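# Return the loose fork to the tray's fork slot

## Task

Pick up the fork lying loose and place it in the tray compartment that already holds forks. It must rest on top of or next to those forks, lie flat rather than on its edge, point along the slot, and have its handle facing the same end as theirs. Every item that began in the tray must finish in its proper compartment, and nothing may end up in the tray unless it sits with items of its own kind. The result only counts if it stays put without the robot holding it. Finish by opening the gripper and pulling the arm away.

## Robot and tools

ROBOT. One arm with seven revolute joints and a two-finger parallel gripper. Joint columns, in order: waist, shoulder, upper arm roll, elbow, forearm roll, wrist pitch, wrist roll. Stated ranges (rad): waist -6.283 to 6.283, shoulder -2.059 to 2.094, upper arm roll -6.283 to 6.283, elbow -0.192 to 3.927, forearm roll -6.283 to 6.283, wrist pitch -1.693 to 3.142, wrist roll -6.283 to 6.283. True limits may differ from these by up to 0.010 rad either way. The base can be slightly tilted against the table.

FRAME. Reported poses use the scene frame: origin on the table surface right under the arm base, +z up, +x forward, +y to the left when facing along +x. end_effector_position is in metres, orientation is end_effector_quat_wxyz (w,x,y,z); velocities in m/s and rad/s. The printed hand position can be off from the real one, more so when the arm is stretched out. The fingers point along the gripper's +z and close along its y. The reported point sits between the pads at closure, roughly 2 cm short of the fingertips; closing pushes the tips about 10 mm further along +z.

TOOL execute_actions. Argument "actions" is a list holding zero or one item; optional "pictures" (boolean) toggles camera images in the result (they come by default).
- Empty list: nothing is commanded, you just get the state.
- Motion item {"rows": [...], "steps": n}: rows is a list of 1 to 15 rows; steps is 1 to 15 (default 15), each step lasting 1/30 s. Step k uses row k; if rows run out, the final row keeps being used. Each row is 8 numbers: seven absolute joint target angles in radians (same column order as the Joint positions line, not offsets), followed by the gripper opening on a scale from -1 (shut) to +1 (fully open). There is one row per step for the single arm.
- Wait item {"steps": n} without rows: n up to 300; it returns once n steps have passed since the previous result.
A target more than 0.010 rad outside a joint's stated range, and further out than the joint currently is, makes the whole call rejected and nothing is sent. A target beyond the real end gets clipped there, reported as "joint sent to its limit" (possibly for an earlier still-running action); absence of that line does not prove there is more room.

HOW MOTION IS LIMITED. Joint targets move at most 3.14 rad/s, accelerate over about 0.16 s, and all joints are timed to arrive together. Each step's target stays within 0.623 rad of the measured angle, and targets that would shift the gripper more than 70 mm from where it is get pulled back proportionally, so large moves need several calls. Between calls the arm keeps heading to the last row sent until it nearly stops or a step is HELD.

RESULT LINES. Joint positions and Joint velocities list the seven joints (rad, rad/s) plus finger-pad gap (m, m/s; 0.084 m when open). grip_measured is the measured opening on the command scale. "joint command not followed" means the clearance check changed or blocked targets (mount blocks and posts count as part of the arm). HELD marks steps where your row was wholly or partly not sent. Joint torques are total drive outputs with per-unit offset, scale and noise; they are nonzero in free air.

GRIPPING. To hold something, command an opening well under grip_measured; the larger the gap, the firmer the squeeze (about 24 N per pad at most for objects up to ~6 cm). Sending grip_measured back still applies a light hold. -1 gives full force on parts about 0.5 mm thick or more; a fork is thin, so expect less. Closing quickly can press harder and even spring the fingers open.

tool zoom_image. Arguments: "camera" (cam_head_left, cam_head_right, cam_high, cam_low, cam_wrist) and "region" [x0, y0, x1, y1] in pixels of that camera's most recent 504x504 image, origin top-left, no larger than 504 by 504. It returns an enlarged view.

TOOL finished_scene. Argument "scene": the current scene's number. It ends the scene permanently and reports success; call it only after the fork rests correctly, the gripper is open and the arm is clear. Replying without any tool call also ends everything.

AVOID. Knocking or placing anything off the table fails the task. Dropping, slipping, slamming, hard impacts or forceful shoves hurt the outcome, as does disturbing other tray items out of their compartments. Excess contact torque (load limits N m: waist 47, shoulder 47, upper arm roll 28.2, elbow 28.2, forearm roll 28.2, wrist pitch 18.8, wrist roll 18.8, including held weight) triggers a fault: the arm backs off, pauses 10 s and drops the rest of the call. Holding loads heats motors; a MOTOR HOT warning appears at 65 °C and at 80 °C the brakes engage until cooled. Loose objects may occasionally be nudged by outside pushes, so recheck the fork before grasping. Smooth, efficient, quick motion is preferred.

Each tool is called as a command line: name --argument value for each argument, lists and objects as JSON in quotes; but a table of rows of numbers goes row by row, as --pt "numbers of a row", without its own name.

## Session

execute_actions --actions '[]'

Scene clock: 0.00 s of 4500.00 s.
end_effector_position=(+0.5888, -0.3781, +0.3914) grip_measured=+1.00 end_effector_quat_wxyz=(+0.190, +0.928, -0.131, +0.292) end_effector_velocity=(-0.000, -0.000, -0.000) end_effector_angular_velocity=(-0.000, -0.000, -0.001)
Joint positions: [-0.142 -0.097  0.563  1.181 -1.571  1.497  0.871  0.084]
Joint velocities: [-0.    -0.    -0.     0.    -0.001  0.     0.     0.   ]
Joint torques (N m, as the arm reports them, + toward a larger angle): no reading

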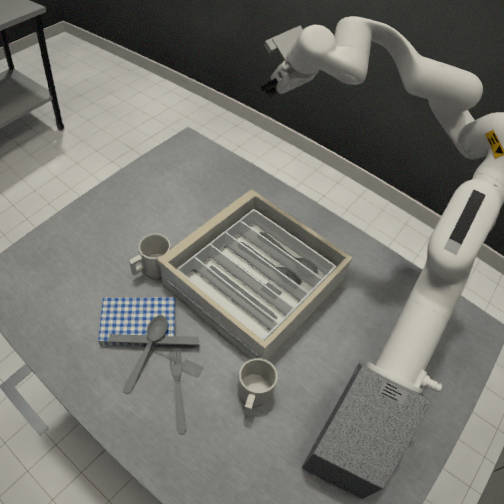

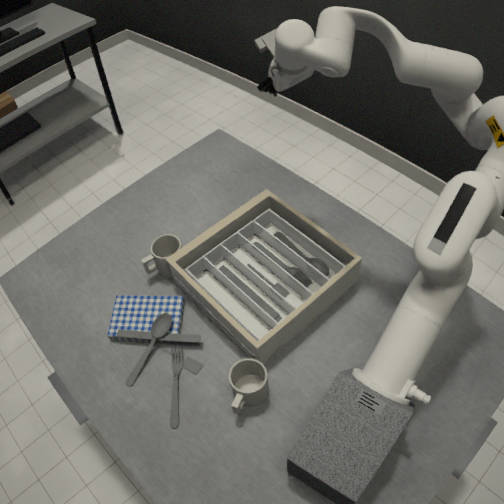

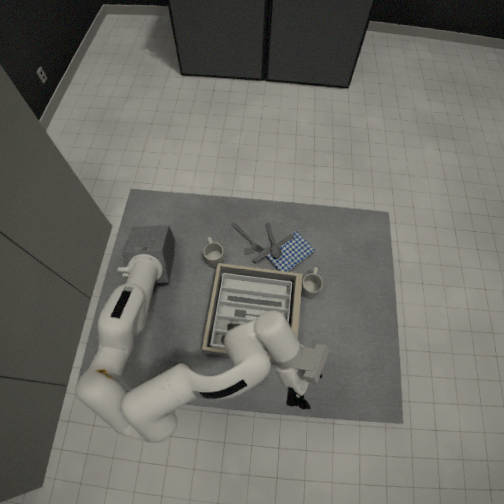

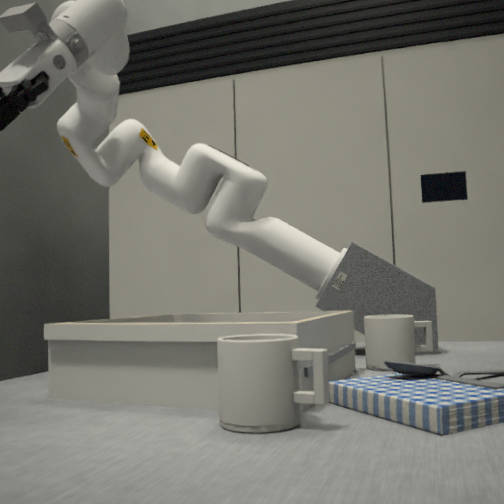

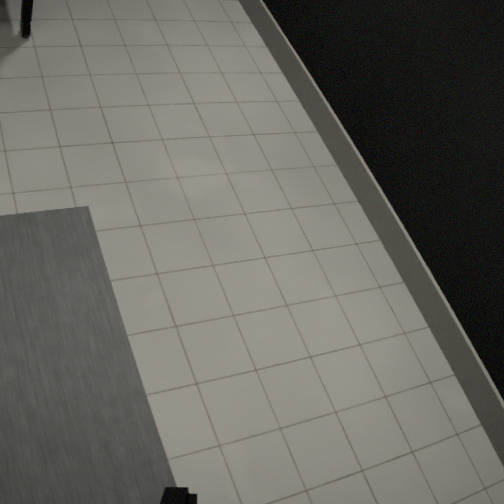

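execute_actions --actions '[{"rows":[[0.564,0.93,0,1.242,-0.89,1.23,-1.157,1]]}]' --pictures false

execute_actions --actions '[{"steps":90}]'

Scene clock: 86.03 s of 4500.00 s.
end_effector_position=(+0.5933, -0.1769, +0.3168) grip_measured=+1.00 end_effector_quat_wxyz=(+0.066, +0.968, +0.137, +0.198) end_effector_velocity=(-0.070, +0.441, -0.136) end_effector_angular_velocity=(+0.053, +0.493, +1.265)
Joint positions: [ 0.12   0.186  0.347  1.204 -1.315  1.395  0.588  0.084]
Joint velocities: [ 0.501  0.658 -0.389  0.043  0.478 -0.185 -0.656  0.   ]
Joint torques (N m, as the arm reports them, + toward a larger angle): [ 27.13 -11.87  12.18  11.72   0.01  -2.46  -0.52]
Steps of this call (steps 1 to 90: nothing new was sent; then 82.53 s passed at rest; steps 91 to 105: all 15 steps of this action). Readings (joint positions):
91: [-0.142 -0.096 0.562 1.181 -1.571 1.496 0.870]
92: [-0.134 -0.090 0.555 1.184 -1.562 1.493 0.861]
94: [-0.092 -0.050 0.517 1.192 -1.521 1.475 0.820]
98: [-0.009 0.037 0.447 1.193 -1.438 1.442 0.737]
105: the state above

Scene clock: 89.03 s of 4500.00 s.
end_effector_position=(+0.3796, +0.1579, +0.1450) grip_measured=+1.00 end_effector_quat_wxyz=(-0.017, +0.277, +0.960, -0.024) end_effector_velocity=(-0.000, +0.000, -0.000) end_effector_angular_velocity=(-0.000, +0.000, +0.001)
Joint positions: [ 0.564  0.93   0.     1.242 -0.89   1.23  -1.157  0.084]
Joint velocities: [ 0.     0.    -0.     0.     0.    -0.    -0.001  0.   ]
Joint torques (N m, as the arm reports them, + toward a larger angle): [ 29.95 -17.38  10.52  13.28   0.69  -1.88  -0.43]
Steps of this call (steps 1 to 60: the robot went on to your last target; steps 61 to 90: nothing new was sent). Readings (joint positions):
1: [0.137 0.208 0.334 1.206 -1.299 1.388 0.566]
2: [0.153 0.231 0.322 1.207 -1.284 1.382 0.544]
4: [0.184 0.276 0.298 1.210 -1.254 1.371 0.499]
8: [0.240 0.369 0.254 1.215 -1.200 1.350 0.405]
90: the state above
The arm was judged still, so your last target was given up. Only a new action makes it travel on or press farther. Fingers that are still opening or closing keep moving.

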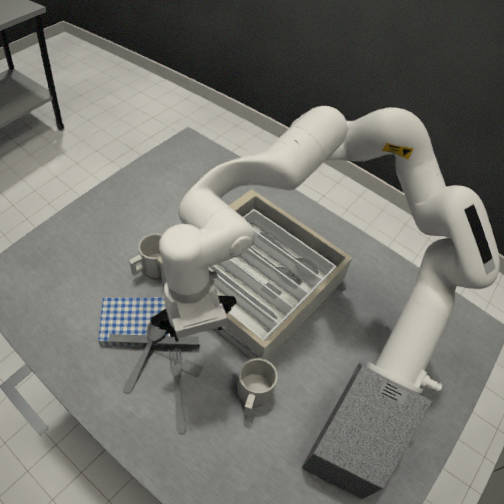

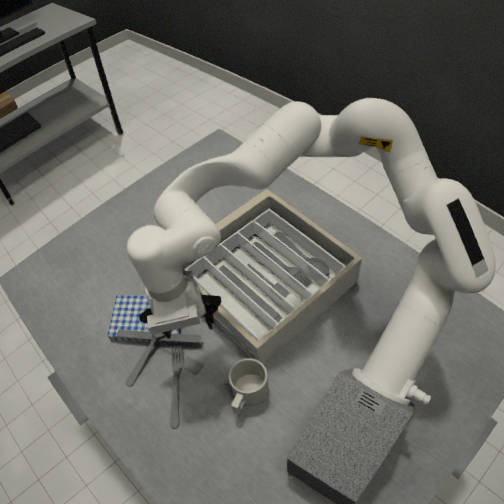

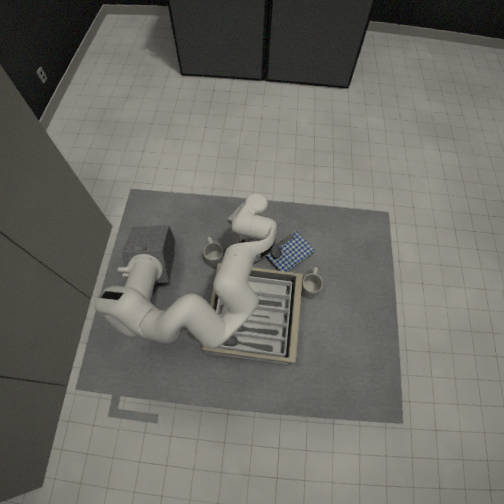

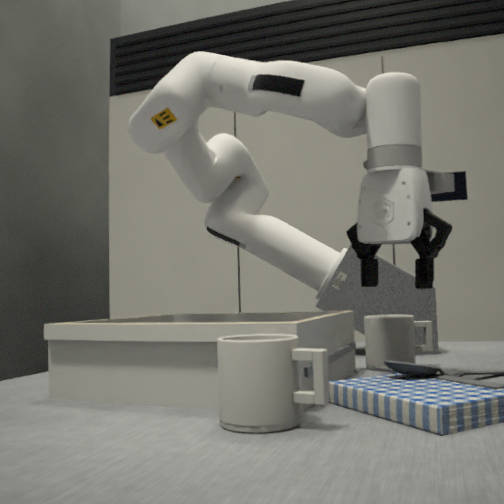

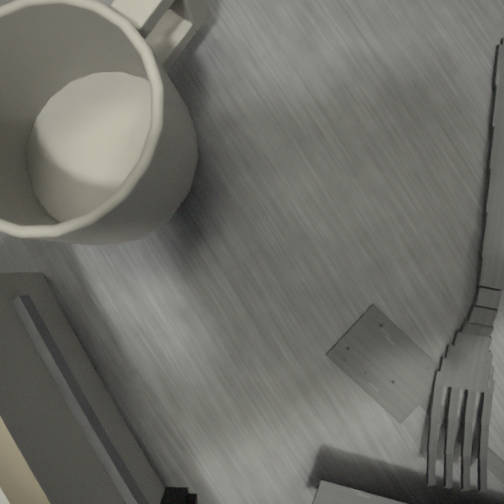

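execute_actions --actions '[{"rows":[[0.717,1.229,0,1.46,-0.775,1.206,-0.942,1]]}]' --pictures false

execute_actions --actions '[{"steps":30}]'

Scene clock: 122.43 s of 4500.00 s.
end_effector_position=(+0.3197, +0.2639, +0.1432) grip_measured=+1.00 end_effector_quat_wxyz=(-0.015, +0.333, +0.942, -0.026) end_effector_velocity=(+0.035, +0.000, -0.000) end_effector_angular_velocity=(+0.006, -0.006, -0.123)
Joint positions: [ 0.715  1.226 -0.     1.456 -0.777  1.206 -0.945  0.084]
Joint velocities: [-0.006  0.013 -0.045  0.074  0.017 -0.     0.043  0.   ]
Joint torques (N m, as the arm reports them, + toward a larger angle): [ 27.76 -22.44   9.65  14.79   0.44  -1.87  -0.6 ]
Steps of this call (steps 1 to 90: nothing new was sent; then 29.90 s passed at rest; steps 91 to 105: all 15 steps of this action). Readings (joint positions):
91: [0.564 0.931 -0.000 1.243 -0.890 1.230 -1.156]
92: [0.568 0.938 -0.002 1.250 -0.886 1.230 -1.149]
94: [0.594 0.993 -0.007 1.296 -0.864 1.226 -1.107]
98: [0.670 1.134 0.004 1.388 -0.812 1.213 -1.012]
105: the state above

Scene clock: 123.43 s of 4500.00 s.
end_effector_position=(+0.3193, +0.2653, +0.1435) grip_measured=+1.00 end_effector_quat_wxyz=(-0.015, +0.335, +0.942, -0.025) end_effector_velocity=(-0.001, +0.000, -0.000) end_effector_angular_velocity=(-0.000, +0.001, +0.002)
Joint positions: [ 0.717  1.229 -0.     1.46  -0.775  1.206 -0.942  0.084]
Joint velocities: [ 0.     0.001  0.     0.     0.     0.    -0.001  0.   ]
Joint torques (N m, as the arm reports them, + toward a larger angle): [ 27.82 -22.12   9.43  15.06   0.65  -1.87  -0.45]
Steps of this call (steps 1 to 15: the robot went on to your last target; steps 16 to 30: nothing new was sent). Readings (joint positions):
1: [0.715 1.226 -0.001 1.458 -0.776 1.206 -0.944]
2: [0.715 1.226 -0.002 1.460 -0.776 1.206 -0.943]
4: [0.715 1.227 -0.002 1.460 -0.775 1.206 -0.943]
8: [0.716 1.228 -0.000 1.460 -0.775 1.206 -0.942]
30: the state above
The arm was judged still, so your last target was given up. Only a new action makes it travel on or press farther. Fingers that are still opening or closing keep moving.

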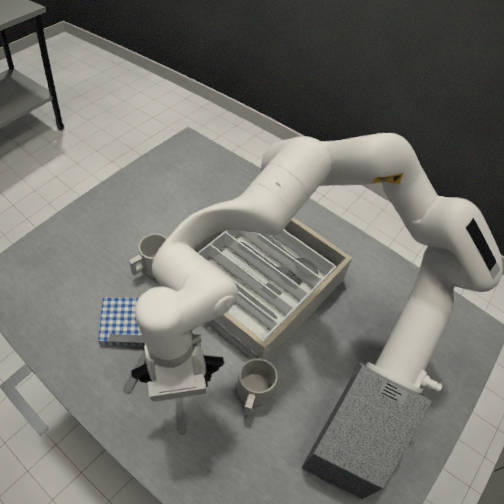

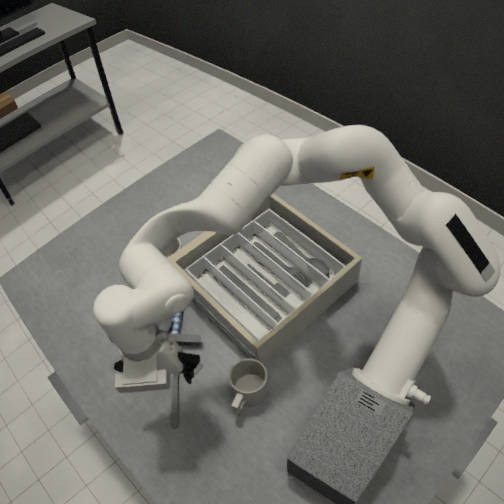

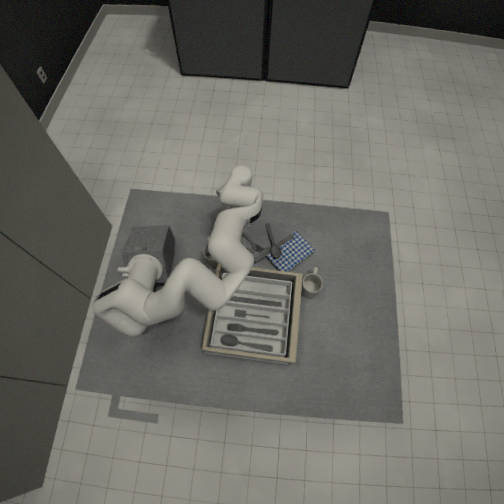

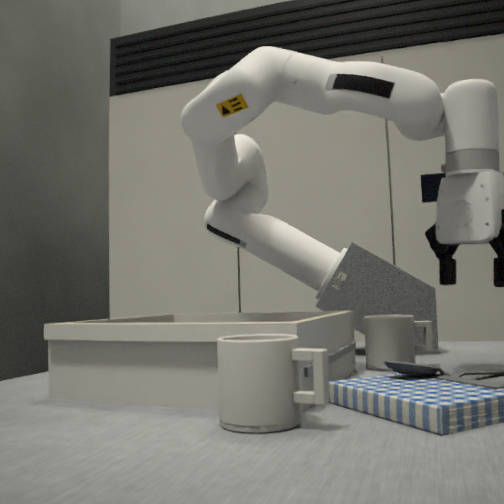

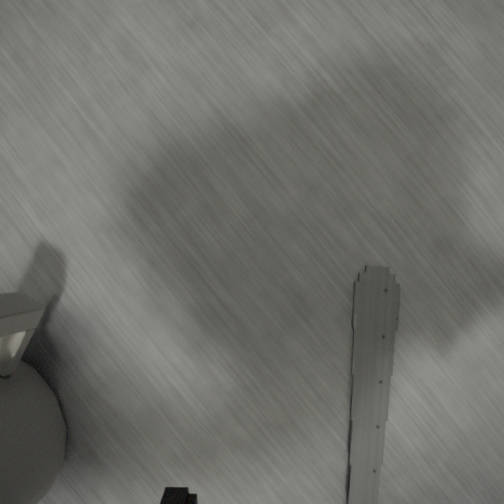

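execute_actions --actions '[{"rows":[[0.492,1.355,0,1.429,-1.043,1.084,-0.78,0.3]]}]' --pictures false

execute_actions --actions '[{"steps":30}]'

Scene clock: 142.90 s of 4500.00 s.
end_effector_position=(+0.3201, +0.2603, +0.0253) grip_measured=+0.29 end_effector_quat_wxyz=(-0.015, +0.358, +0.933, -0.026) end_effector_velocity=(+0.015, +0.029, +0.027) end_effector_angular_velocity=(+0.090, -0.047, -0.019)
Joint positions: [ 0.495  1.354  0.001  1.429 -1.039  1.085 -0.782  0.056]
Joint velocities: [ 0.001 -0.009  0.042  0.031 -0.045 -0.032  0.029 -0.   ]
Joint torques (N m, as the arm reports them, + toward a larger angle): [ 29.82 -20.81  10.32  10.24   0.62  -1.84  -0.52]
Steps of this call (steps 1 to 90: nothing new was sent; then 15.97 s passed at rest; steps 91 to 105: all 15 steps of this action). Readings (joint positions):
91: [0.716 1.229 0.000 1.460 -0.776 1.206 -0.941]
92: [0.711 1.232 0.002 1.460 -0.785 1.201 -0.935]
94: [0.669 1.255 0.008 1.458 -0.840 1.174 -0.902]
98: [0.558 1.318 -0.005 1.437 -0.961 1.123 -0.830]
105: the state above

Scene clock: 143.90 s of 4500.00 s.
end_effector_position=(+0.3204, +0.2598, +0.0236) grip_measured=+0.29 end_effector_quat_wxyz=(-0.015, +0.359, +0.933, -0.026) end_effector_velocity=(+0.000, +0.000, +0.001) end_effector_angular_velocity=(+0.001, -0.001, -0.000)
Joint positions: [ 0.492  1.355  0.     1.429 -1.043  1.084 -0.78   0.056]
Joint velocities: [-0.    -0.001  0.001 -0.    -0.001 -0.     0.    -0.   ]
Joint torques (N m, as the arm reports them, + toward a larger angle): [ 30.08 -20.61  10.89  10.45   0.69  -1.91  -0.34]
Steps of this call (steps 1 to 15: the robot went on to your last target; steps 16 to 30: nothing new was sent). Readings (joint positions):
1: [0.495 1.354 0.002 1.430 -1.041 1.085 -0.781]
2: [0.495 1.353 0.003 1.431 -1.041 1.084 -0.781]
4: [0.494 1.354 0.002 1.430 -1.042 1.084 -0.780]
8: [0.493 1.354 0.000 1.429 -1.043 1.084 -0.780]
30: the state above
The arm was judged still, so your last target was given up. Only a new action makes it travel on or press farther. Fingers that are still opening or closing keep moving.

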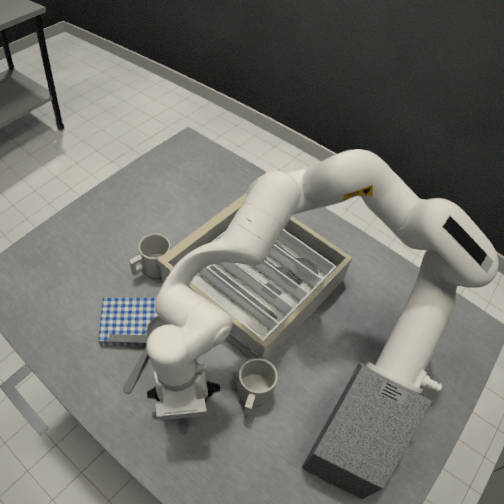

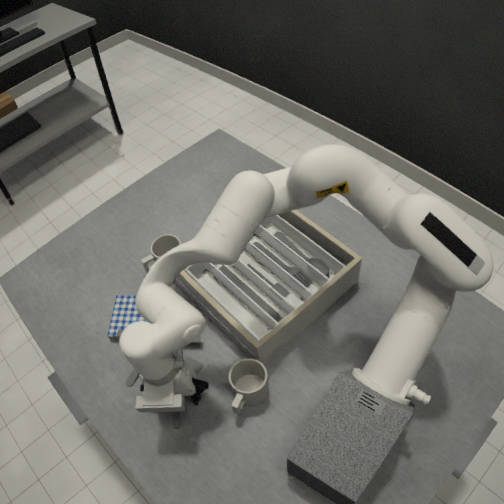

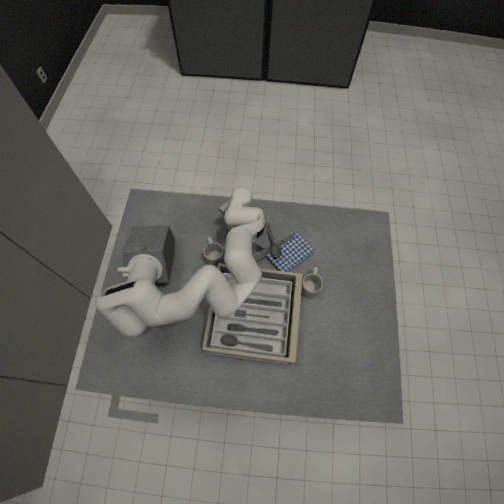

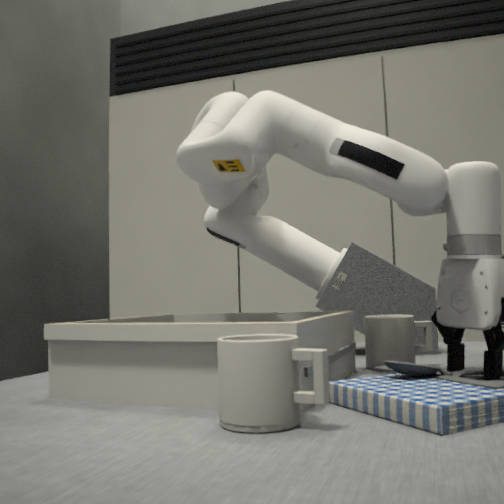

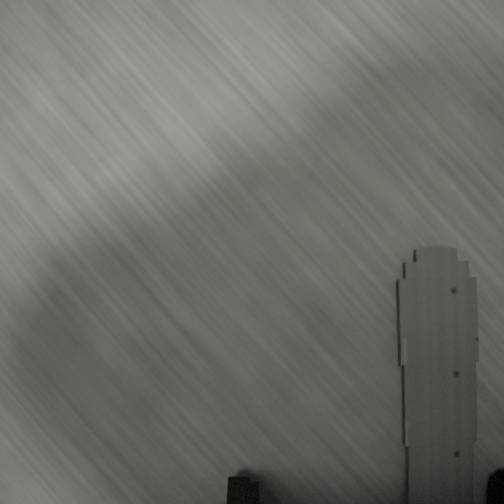

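Between the fingers. Close.

execute_actions --actions '[{"rows":[[0.492,1.355,0,1.429,-1.043,1.084,-0.78,-1]]}]' --pictures false

execute_actions --actions '[{"rows":[[0.717,1.229,0,1.46,-0.775,1.206,-0.942,-1]]}]' --pictures false

execute_actions --actions '[{"steps":20}]'

zoom_image --camera "cam_high" --region '[180, 200, 340, 380]'

Scene clock: 155.73 s of 4500.00 s.
end_effector_position=(+0.3207, +0.2604, +0.0245) grip_measured=-0.66 end_effector_quat_wxyz=(-0.015, +0.359, +0.933, -0.025) end_effector_velocity=(+0.000, -0.000, -0.000) end_effector_angular_velocity=(-0.001, -0.000, +0.001)
Joint positions: [ 0.493  1.354  0.001  1.43  -1.043  1.084 -0.78   0.015]
Joint velocities: [-0.    -0.001 -0.001 -0.    -0.     0.    -0.001 -0.   ]
Joint torques (N m, as the arm reports them, + toward a larger angle): [ 25.99 -17.44   8.71   8.2    0.66  -1.1   -0.53]
Steps of this call (steps 1 to 90: nothing new was sent; then 8.33 s passed at rest; steps 91 to 105: all 15 steps of this action). Readings (joint positions):
91: [0.492 1.355 0.000 1.429 -1.043 1.084 -0.780]
92: [0.492 1.355 0.001 1.430 -1.043 1.084 -0.780]
94: [0.493 1.354 0.001 1.430 -1.043 1.083 -0.780]
98: [0.493 1.354 0.001 1.430 -1.043 1.084 -0.780]
105: the state above

Scene clock: 156.23 s of 4500.00 s.
end_effector_position=(+0.3192, +0.2651, +0.1416) grip_measured=-0.66 end_effector_quat_wxyz=(-0.015, +0.335, +0.942, -0.026) end_effector_velocity=(-0.000, -0.030, -0.030) end_effector_angular_velocity=(-0.089, +0.052, -0.009)
Joint positions: [ 0.715  1.231 -0.     1.459 -0.779  1.205 -0.94   0.015]
Joint velocities: [-0.008  0.005 -0.054 -0.023  0.045  0.032 -0.029  0.   ]
Joint torques (N m, as the arm reports them, + toward a larger angle): [ 28.62 -22.18   9.72  15.47   0.69  -1.9   -0.39]
Steps of this call (steps 1 to 15: all 15 steps of this action). Readings (joint positions):
1: [0.493 1.354 0.001 1.430 -1.042 1.084 -0.781]
2: [0.499 1.352 -0.001 1.429 -1.033 1.089 -0.787]
4: [0.541 1.330 -0.010 1.429 -0.976 1.117 -0.821]
8: [0.650 1.266 0.002 1.453 -0.856 1.168 -0.893]
15: the state above

Scene clock: 156.90 s of 4500.00 s.
end_effector_position=(+0.3193, +0.2653, +0.1434) grip_measured=-0.66 end_effector_quat_wxyz=(-0.015, +0.335, +0.942, -0.025) end_effector_velocity=(+0.000, +0.000, +0.001) end_effector_angular_velocity=(+0.002, -0.001, -0.002)
Joint positions: [ 0.717  1.229 -0.     1.46  -0.775  1.206 -0.942  0.015]
Joint velocities: [ 0.001 -0.001  0.001  0.001  0.     0.     0.001  0.   ]
Joint torques (N m, as the arm reports them, + toward a larger angle): [ 28.01 -22.34   9.4   15.13   0.71  -1.96  -0.49]
Steps of this call (steps 1 to 15: the robot went on to your last target; steps 16 to 20: nothing new was sent). Readings (joint positions):
1: [0.714 1.231 -0.002 1.458 -0.777 1.205 -0.941]
2: [0.714 1.231 -0.003 1.458 -0.777 1.206 -0.941]
4: [0.714 1.231 -0.002 1.458 -0.776 1.206 -0.942]
8: [0.716 1.230 -0.000 1.460 -0.775 1.206 -0.942]
20: the state above
The arm was judged still, so your last target was given up. Only a new action makes it travel on or press farther. Fingers that are still opening or closing keep moving.

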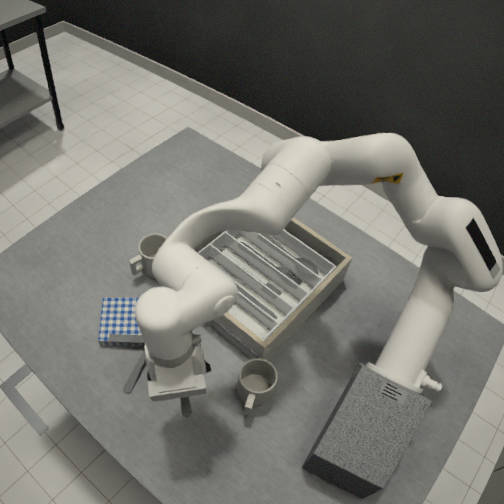

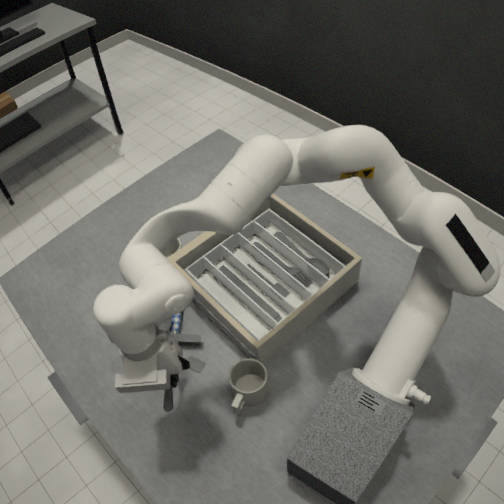

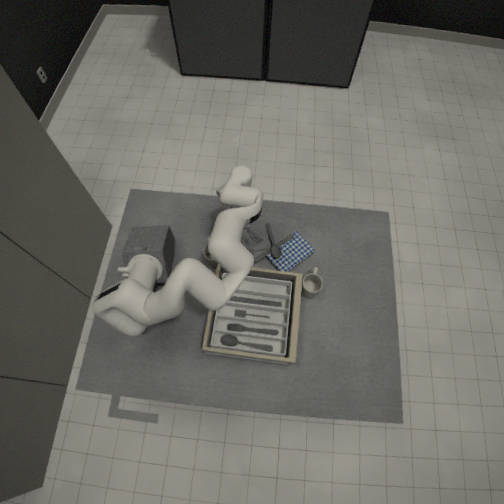

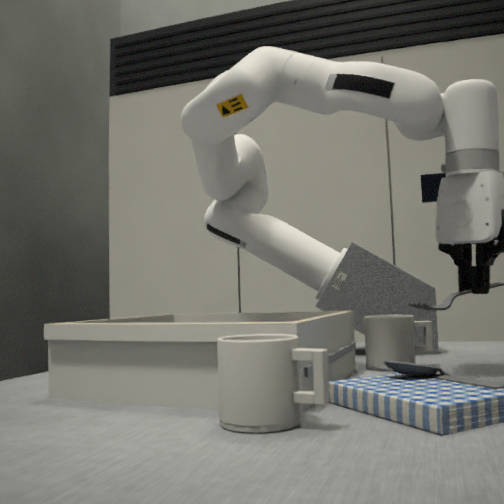

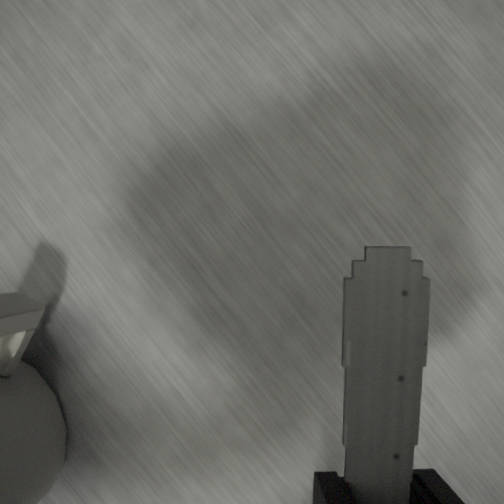

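Region (180, 200, 340, 380) of cam_high's 504x504 image, scaled by 2.800, with more detail than that image has.

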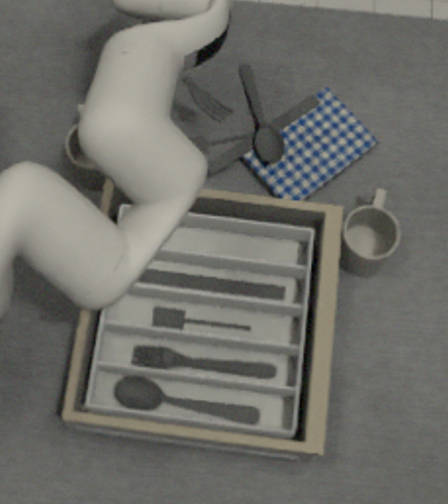

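execute_actions --actions '[{"rows":[[0.288,0.186,0,0.845,-1.029,1.323,1.044,-1]]}]' --pictures false

execute_actions --actions '[{"steps":75}]'

Scene clock: 178.37 s of 4500.00 s.
end_effector_position=(+0.3832, +0.0953, +0.1305) grip_measured=-0.96 end_effector_quat_wxyz=(-0.016, +0.589, +0.806, -0.059) end_effector_velocity=(+0.162, -0.392, +0.023) end_effector_angular_velocity=(-0.104, -0.105, -1.628)
Joint positions: [ 0.484  0.794 -0.002  1.128 -0.912  1.269 -0.506  0.002]
Joint velocities: [-0.423 -1.079 -0.053 -0.559 -0.231  0.126  1.075 -0.209]
Joint torques (N m, as the arm reports them, + toward a larger angle): [ 37.04 -15.64  13.25  12.68   0.96  -2.55  -0.55]
Steps of this call (steps 1 to 110: nothing new was sent; then 17.30 s passed at rest; steps 111 to 125: all 15 steps of this action). Readings (joint positions):
111: [0.717 1.228 0.000 1.459 -0.775 1.206 -0.941]
112: [0.712 1.221 0.002 1.450 -0.779 1.207 -0.931]
114: [0.679 1.169 0.008 1.394 -0.801 1.217 -0.876]
118: [0.593 1.037 -0.003 1.284 -0.848 1.240 -0.749]
125: the state above

Scene clock: 180.87 s of 4500.00 s.
end_effector_position=(+0.4252, -0.1104, +0.1515) grip_measured=-1.00 end_effector_quat_wxyz=(+0.019, +1.000, +0.004, -0.023) end_effector_velocity=(-0.000, +0.000, -0.000) end_effector_angular_velocity=(+0.000, +0.000, +0.003)
Joint positions: [ 0.288  0.186 -0.     0.845 -1.029  1.323  1.044  0.   ]
Joint velocities: [-0.     0.     0.001 -0.     0.     0.    -0.002  0.   ]
Joint torques (N m, as the arm reports them, + toward a larger angle): [23.32 -9.14 10.51 11.14  0.64 -1.85 -0.36]
Steps of this call (steps 1 to 45: the robot went on to your last target; steps 46 to 75: nothing new was sent). Readings (joint positions):
1: [0.471 0.758 -0.003 1.110 -0.920 1.273 -0.470]
2: [0.459 0.721 -0.003 1.093 -0.927 1.277 -0.433]
4: [0.436 0.648 -0.001 1.060 -0.941 1.283 -0.353]
8: [0.391 0.506 -0.002 0.994 -0.968 1.296 -0.162]
75: the state above
The arm was judged still, so your last target was given up. Only a new action makes it travel on or press farther. Fingers that are still opening or closing keep moving.

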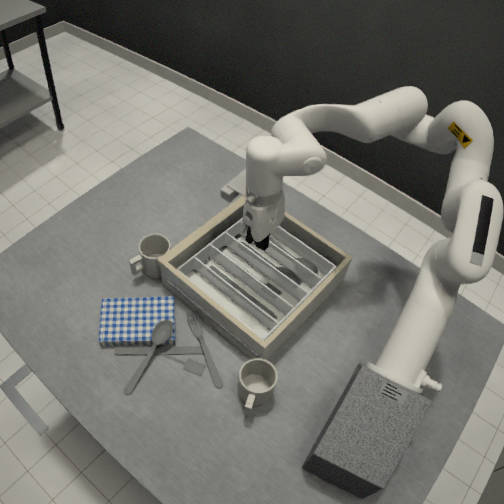

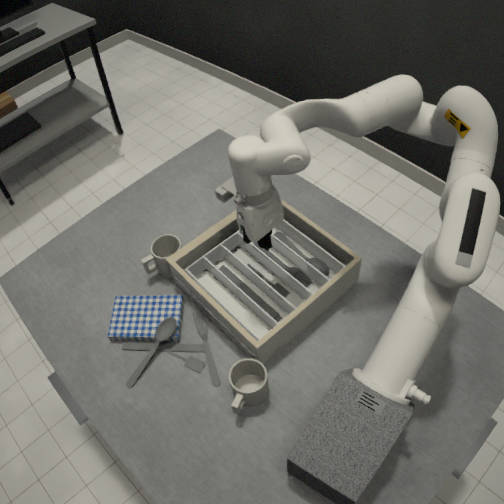

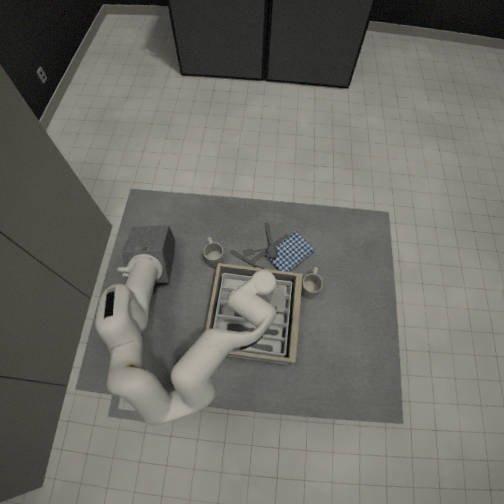

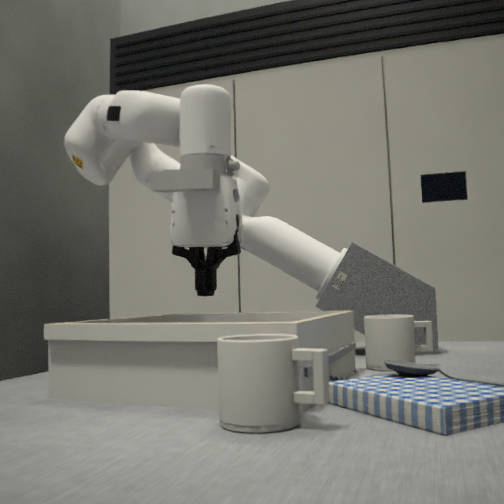

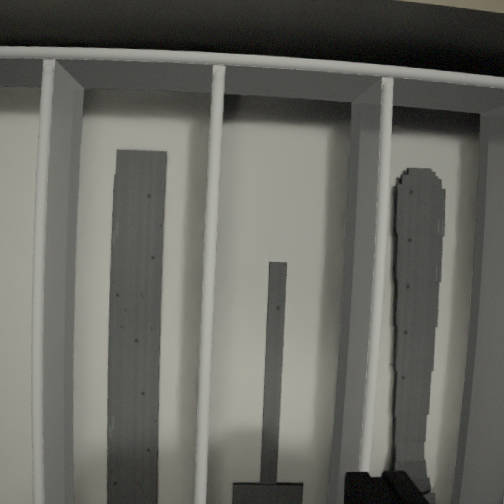

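execute_actions --actions '[{"rows":[[0.564,0.93,0,1.242,-0.89,1.23,-1.28,1]]}]' --pictures false

execute_actions --actions '[{"steps":75}]'

Scene clock: 193.90 s of 4500.00 s.
end_effector_position=(+0.4207, +0.0592, +0.1605) grip_measured=+1.00 end_effector_quat_wxyz=(+0.000, +0.924, +0.381, -0.021) end_effector_velocity=(-0.098, +0.348, -0.028) end_effector_angular_velocity=(+0.046, +0.060, +2.166)
Joint positions: [ 0.464  0.646  0.001  1.097 -0.941  1.264  0.501  0.084]
Joint velocities: [ 0.341  0.958  0.001  0.485  0.17  -0.114 -1.677  0.001]
Joint torques (N m, as the arm reports them, + toward a larger angle): [ 28.89 -14.04  10.56  12.14   0.37  -1.69  -0.52]
Steps of this call (steps 1 to 90: nothing new was sent; then 9.53 s passed at rest; steps 91 to 105: all 15 steps of this action). Readings (joint positions):
91: [0.288 0.187 -0.000 0.846 -1.029 1.323 1.043]
92: [0.291 0.194 -0.001 0.851 -1.027 1.322 1.033]
94: [0.316 0.252 -0.005 0.892 -1.014 1.314 0.972]
98: [0.379 0.406 0.002 0.976 -0.983 1.292 0.822]
105: the state above

Scene clock: 196.40 s of 4500.00 s.
end_effector_position=(+0.3796, +0.1579, +0.1450) grip_measured=+1.00 end_effector_quat_wxyz=(-0.018, +0.217, +0.976, -0.023) end_effector_velocity=(-0.000, +0.000, +0.000) end_effector_angular_velocity=(-0.000, -0.001, -0.001)
Joint positions: [ 0.564  0.93  -0.     1.242 -0.89   1.23  -1.28   0.084]
Joint velocities: [ 0.     0.001  0.001  0.    -0.     0.     0.002  0.   ]
Joint torques (N m, as the arm reports them, + toward a larger angle): [ 29.73 -17.4   10.34  13.35   0.79  -1.84  -0.45]
Steps of this call (steps 1 to 45: the robot went on to your last target; steps 46 to 75: nothing new was sent). Readings (joint positions):
1: [0.475 0.678 0.001 1.113 -0.935 1.260 0.443]
2: [0.486 0.708 0.001 1.129 -0.930 1.256 0.380]
4: [0.507 0.767 0.000 1.159 -0.919 1.249 0.238]
8: [0.542 0.867 0.001 1.208 -0.901 1.238 -0.118]
75: the state above
The arm was judged still, so your last target was given up. Only a new action makes it travel on or press farther. Fingers that are still opening or closing keep moving.

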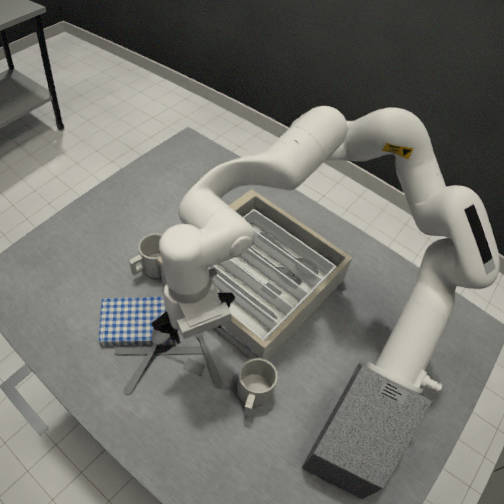

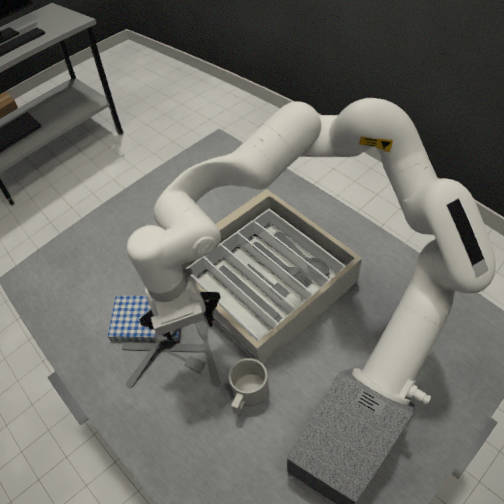

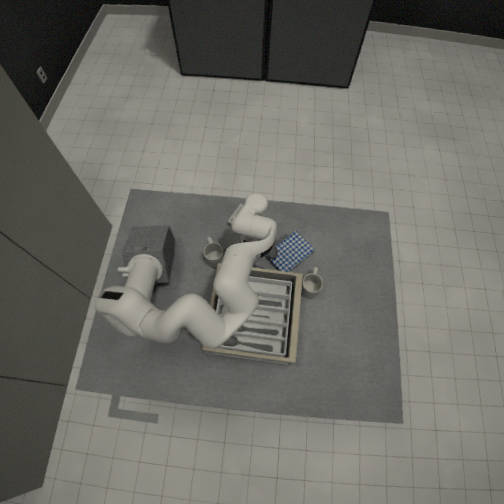

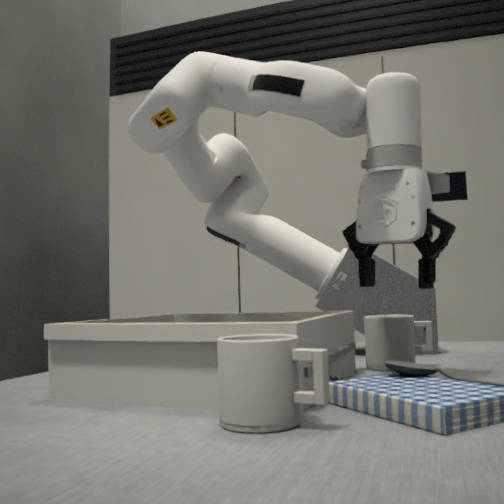

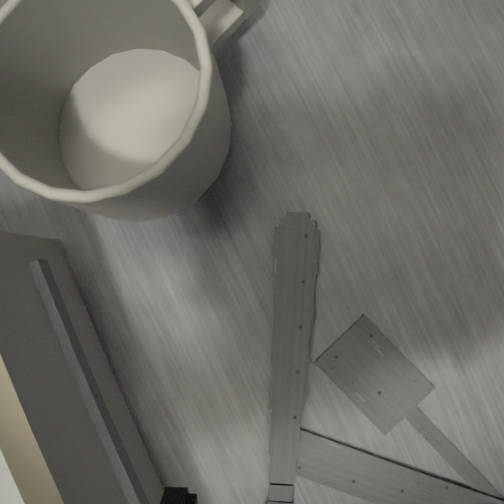

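execute_actions --actions '[{"rows":[[0.384,1.07,0,1.127,-1.157,1.069,-1.002,-0.1]]}]' --pictures false

execute_actions --actions '[{"steps":30}]'

Scene clock: 226.33 s of 4500.00 s.
end_effector_position=(+0.3311, +0.1666, +0.0280) grip_measured=-0.11 end_effector_quat_wxyz=(-0.018, +0.246, +0.969, -0.024) end_effector_velocity=(+0.019, +0.026, +0.020) end_effector_angular_velocity=(+0.086, -0.060, -0.045)
Joint positions: [ 0.386  1.069  0.     1.128 -1.153  1.071 -1.006  0.039]
Joint velocities: [-0.005 -0.007  0.034  0.027 -0.053 -0.042  0.057 -0.   ]
Joint torques (N m, as the arm reports them, + toward a larger angle): [ 29.75 -16.74  10.79   8.88   0.87  -1.96  -0.73]
Steps of this call (steps 1 to 90: nothing new was sent; then 26.43 s passed at rest; steps 91 to 105: all 15 steps of this action). Readings (joint positions):
91: [0.564 0.930 0.000 1.242 -0.891 1.229 -1.279]
92: [0.559 0.933 0.002 1.240 -0.900 1.224 -1.269]
94: [0.527 0.957 0.006 1.222 -0.953 1.191 -1.214]
98: [0.443 1.024 -0.004 1.163 -1.067 1.124 -1.096]
105: the state above

Scene clock: 227.33 s of 4500.00 s.
end_effector_position=(+0.3306, +0.1667, +0.0268) grip_measured=-0.11 end_effector_quat_wxyz=(-0.018, +0.247, +0.969, -0.024) end_effector_velocity=(+0.000, -0.000, +0.000) end_effector_angular_velocity=(+0.000, -0.000, -0.000)
Joint positions: [ 0.384  1.07   0.     1.127 -1.157  1.069 -1.002  0.039]
Joint velocities: [-0.    -0.001  0.    -0.    -0.     0.    -0.001  0.   ]
Joint torques (N m, as the arm reports them, + toward a larger angle): [ 29.38 -16.64  11.04   8.77   0.65  -1.91  -0.41]
Steps of this call (steps 1 to 15: the robot went on to your last target; steps 16 to 30: nothing new was sent). Readings (joint positions):
1: [0.386 1.068 0.001 1.129 -1.154 1.070 -1.005]
2: [0.386 1.068 0.002 1.129 -1.155 1.070 -1.004]
4: [0.386 1.068 0.001 1.129 -1.156 1.069 -1.003]
8: [0.385 1.069 0.000 1.128 -1.157 1.069 -1.002]
30: the state above
The arm was judged still, so your last target was given up. Only a new action makes it travel on or press farther. Fingers that are still opening or closing keep moving.

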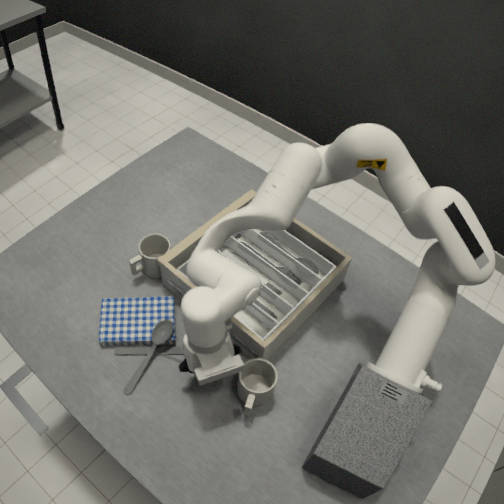

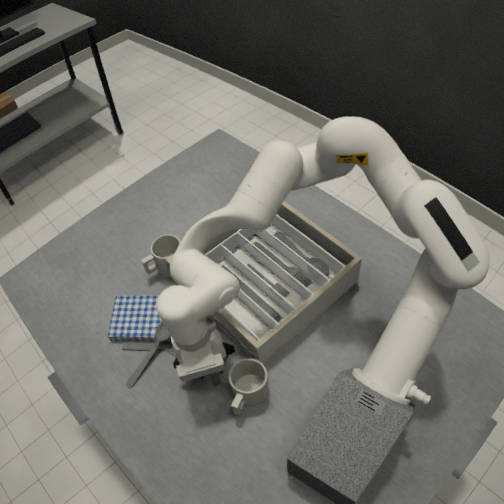

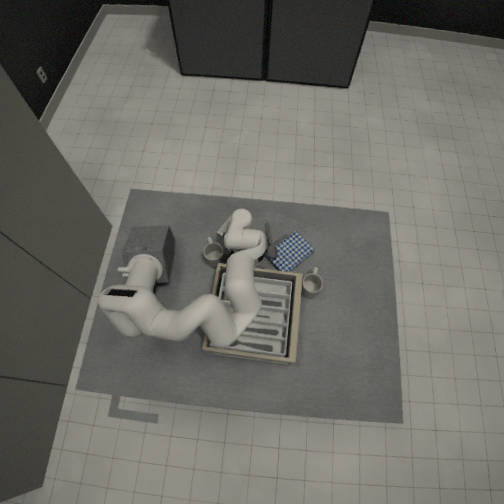

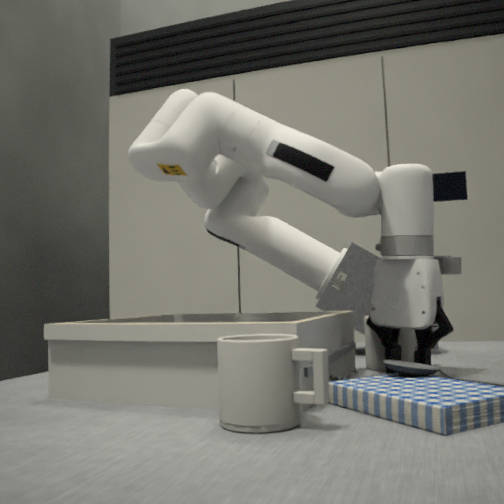

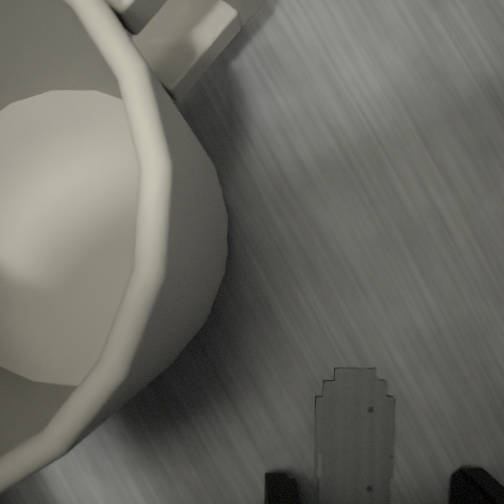

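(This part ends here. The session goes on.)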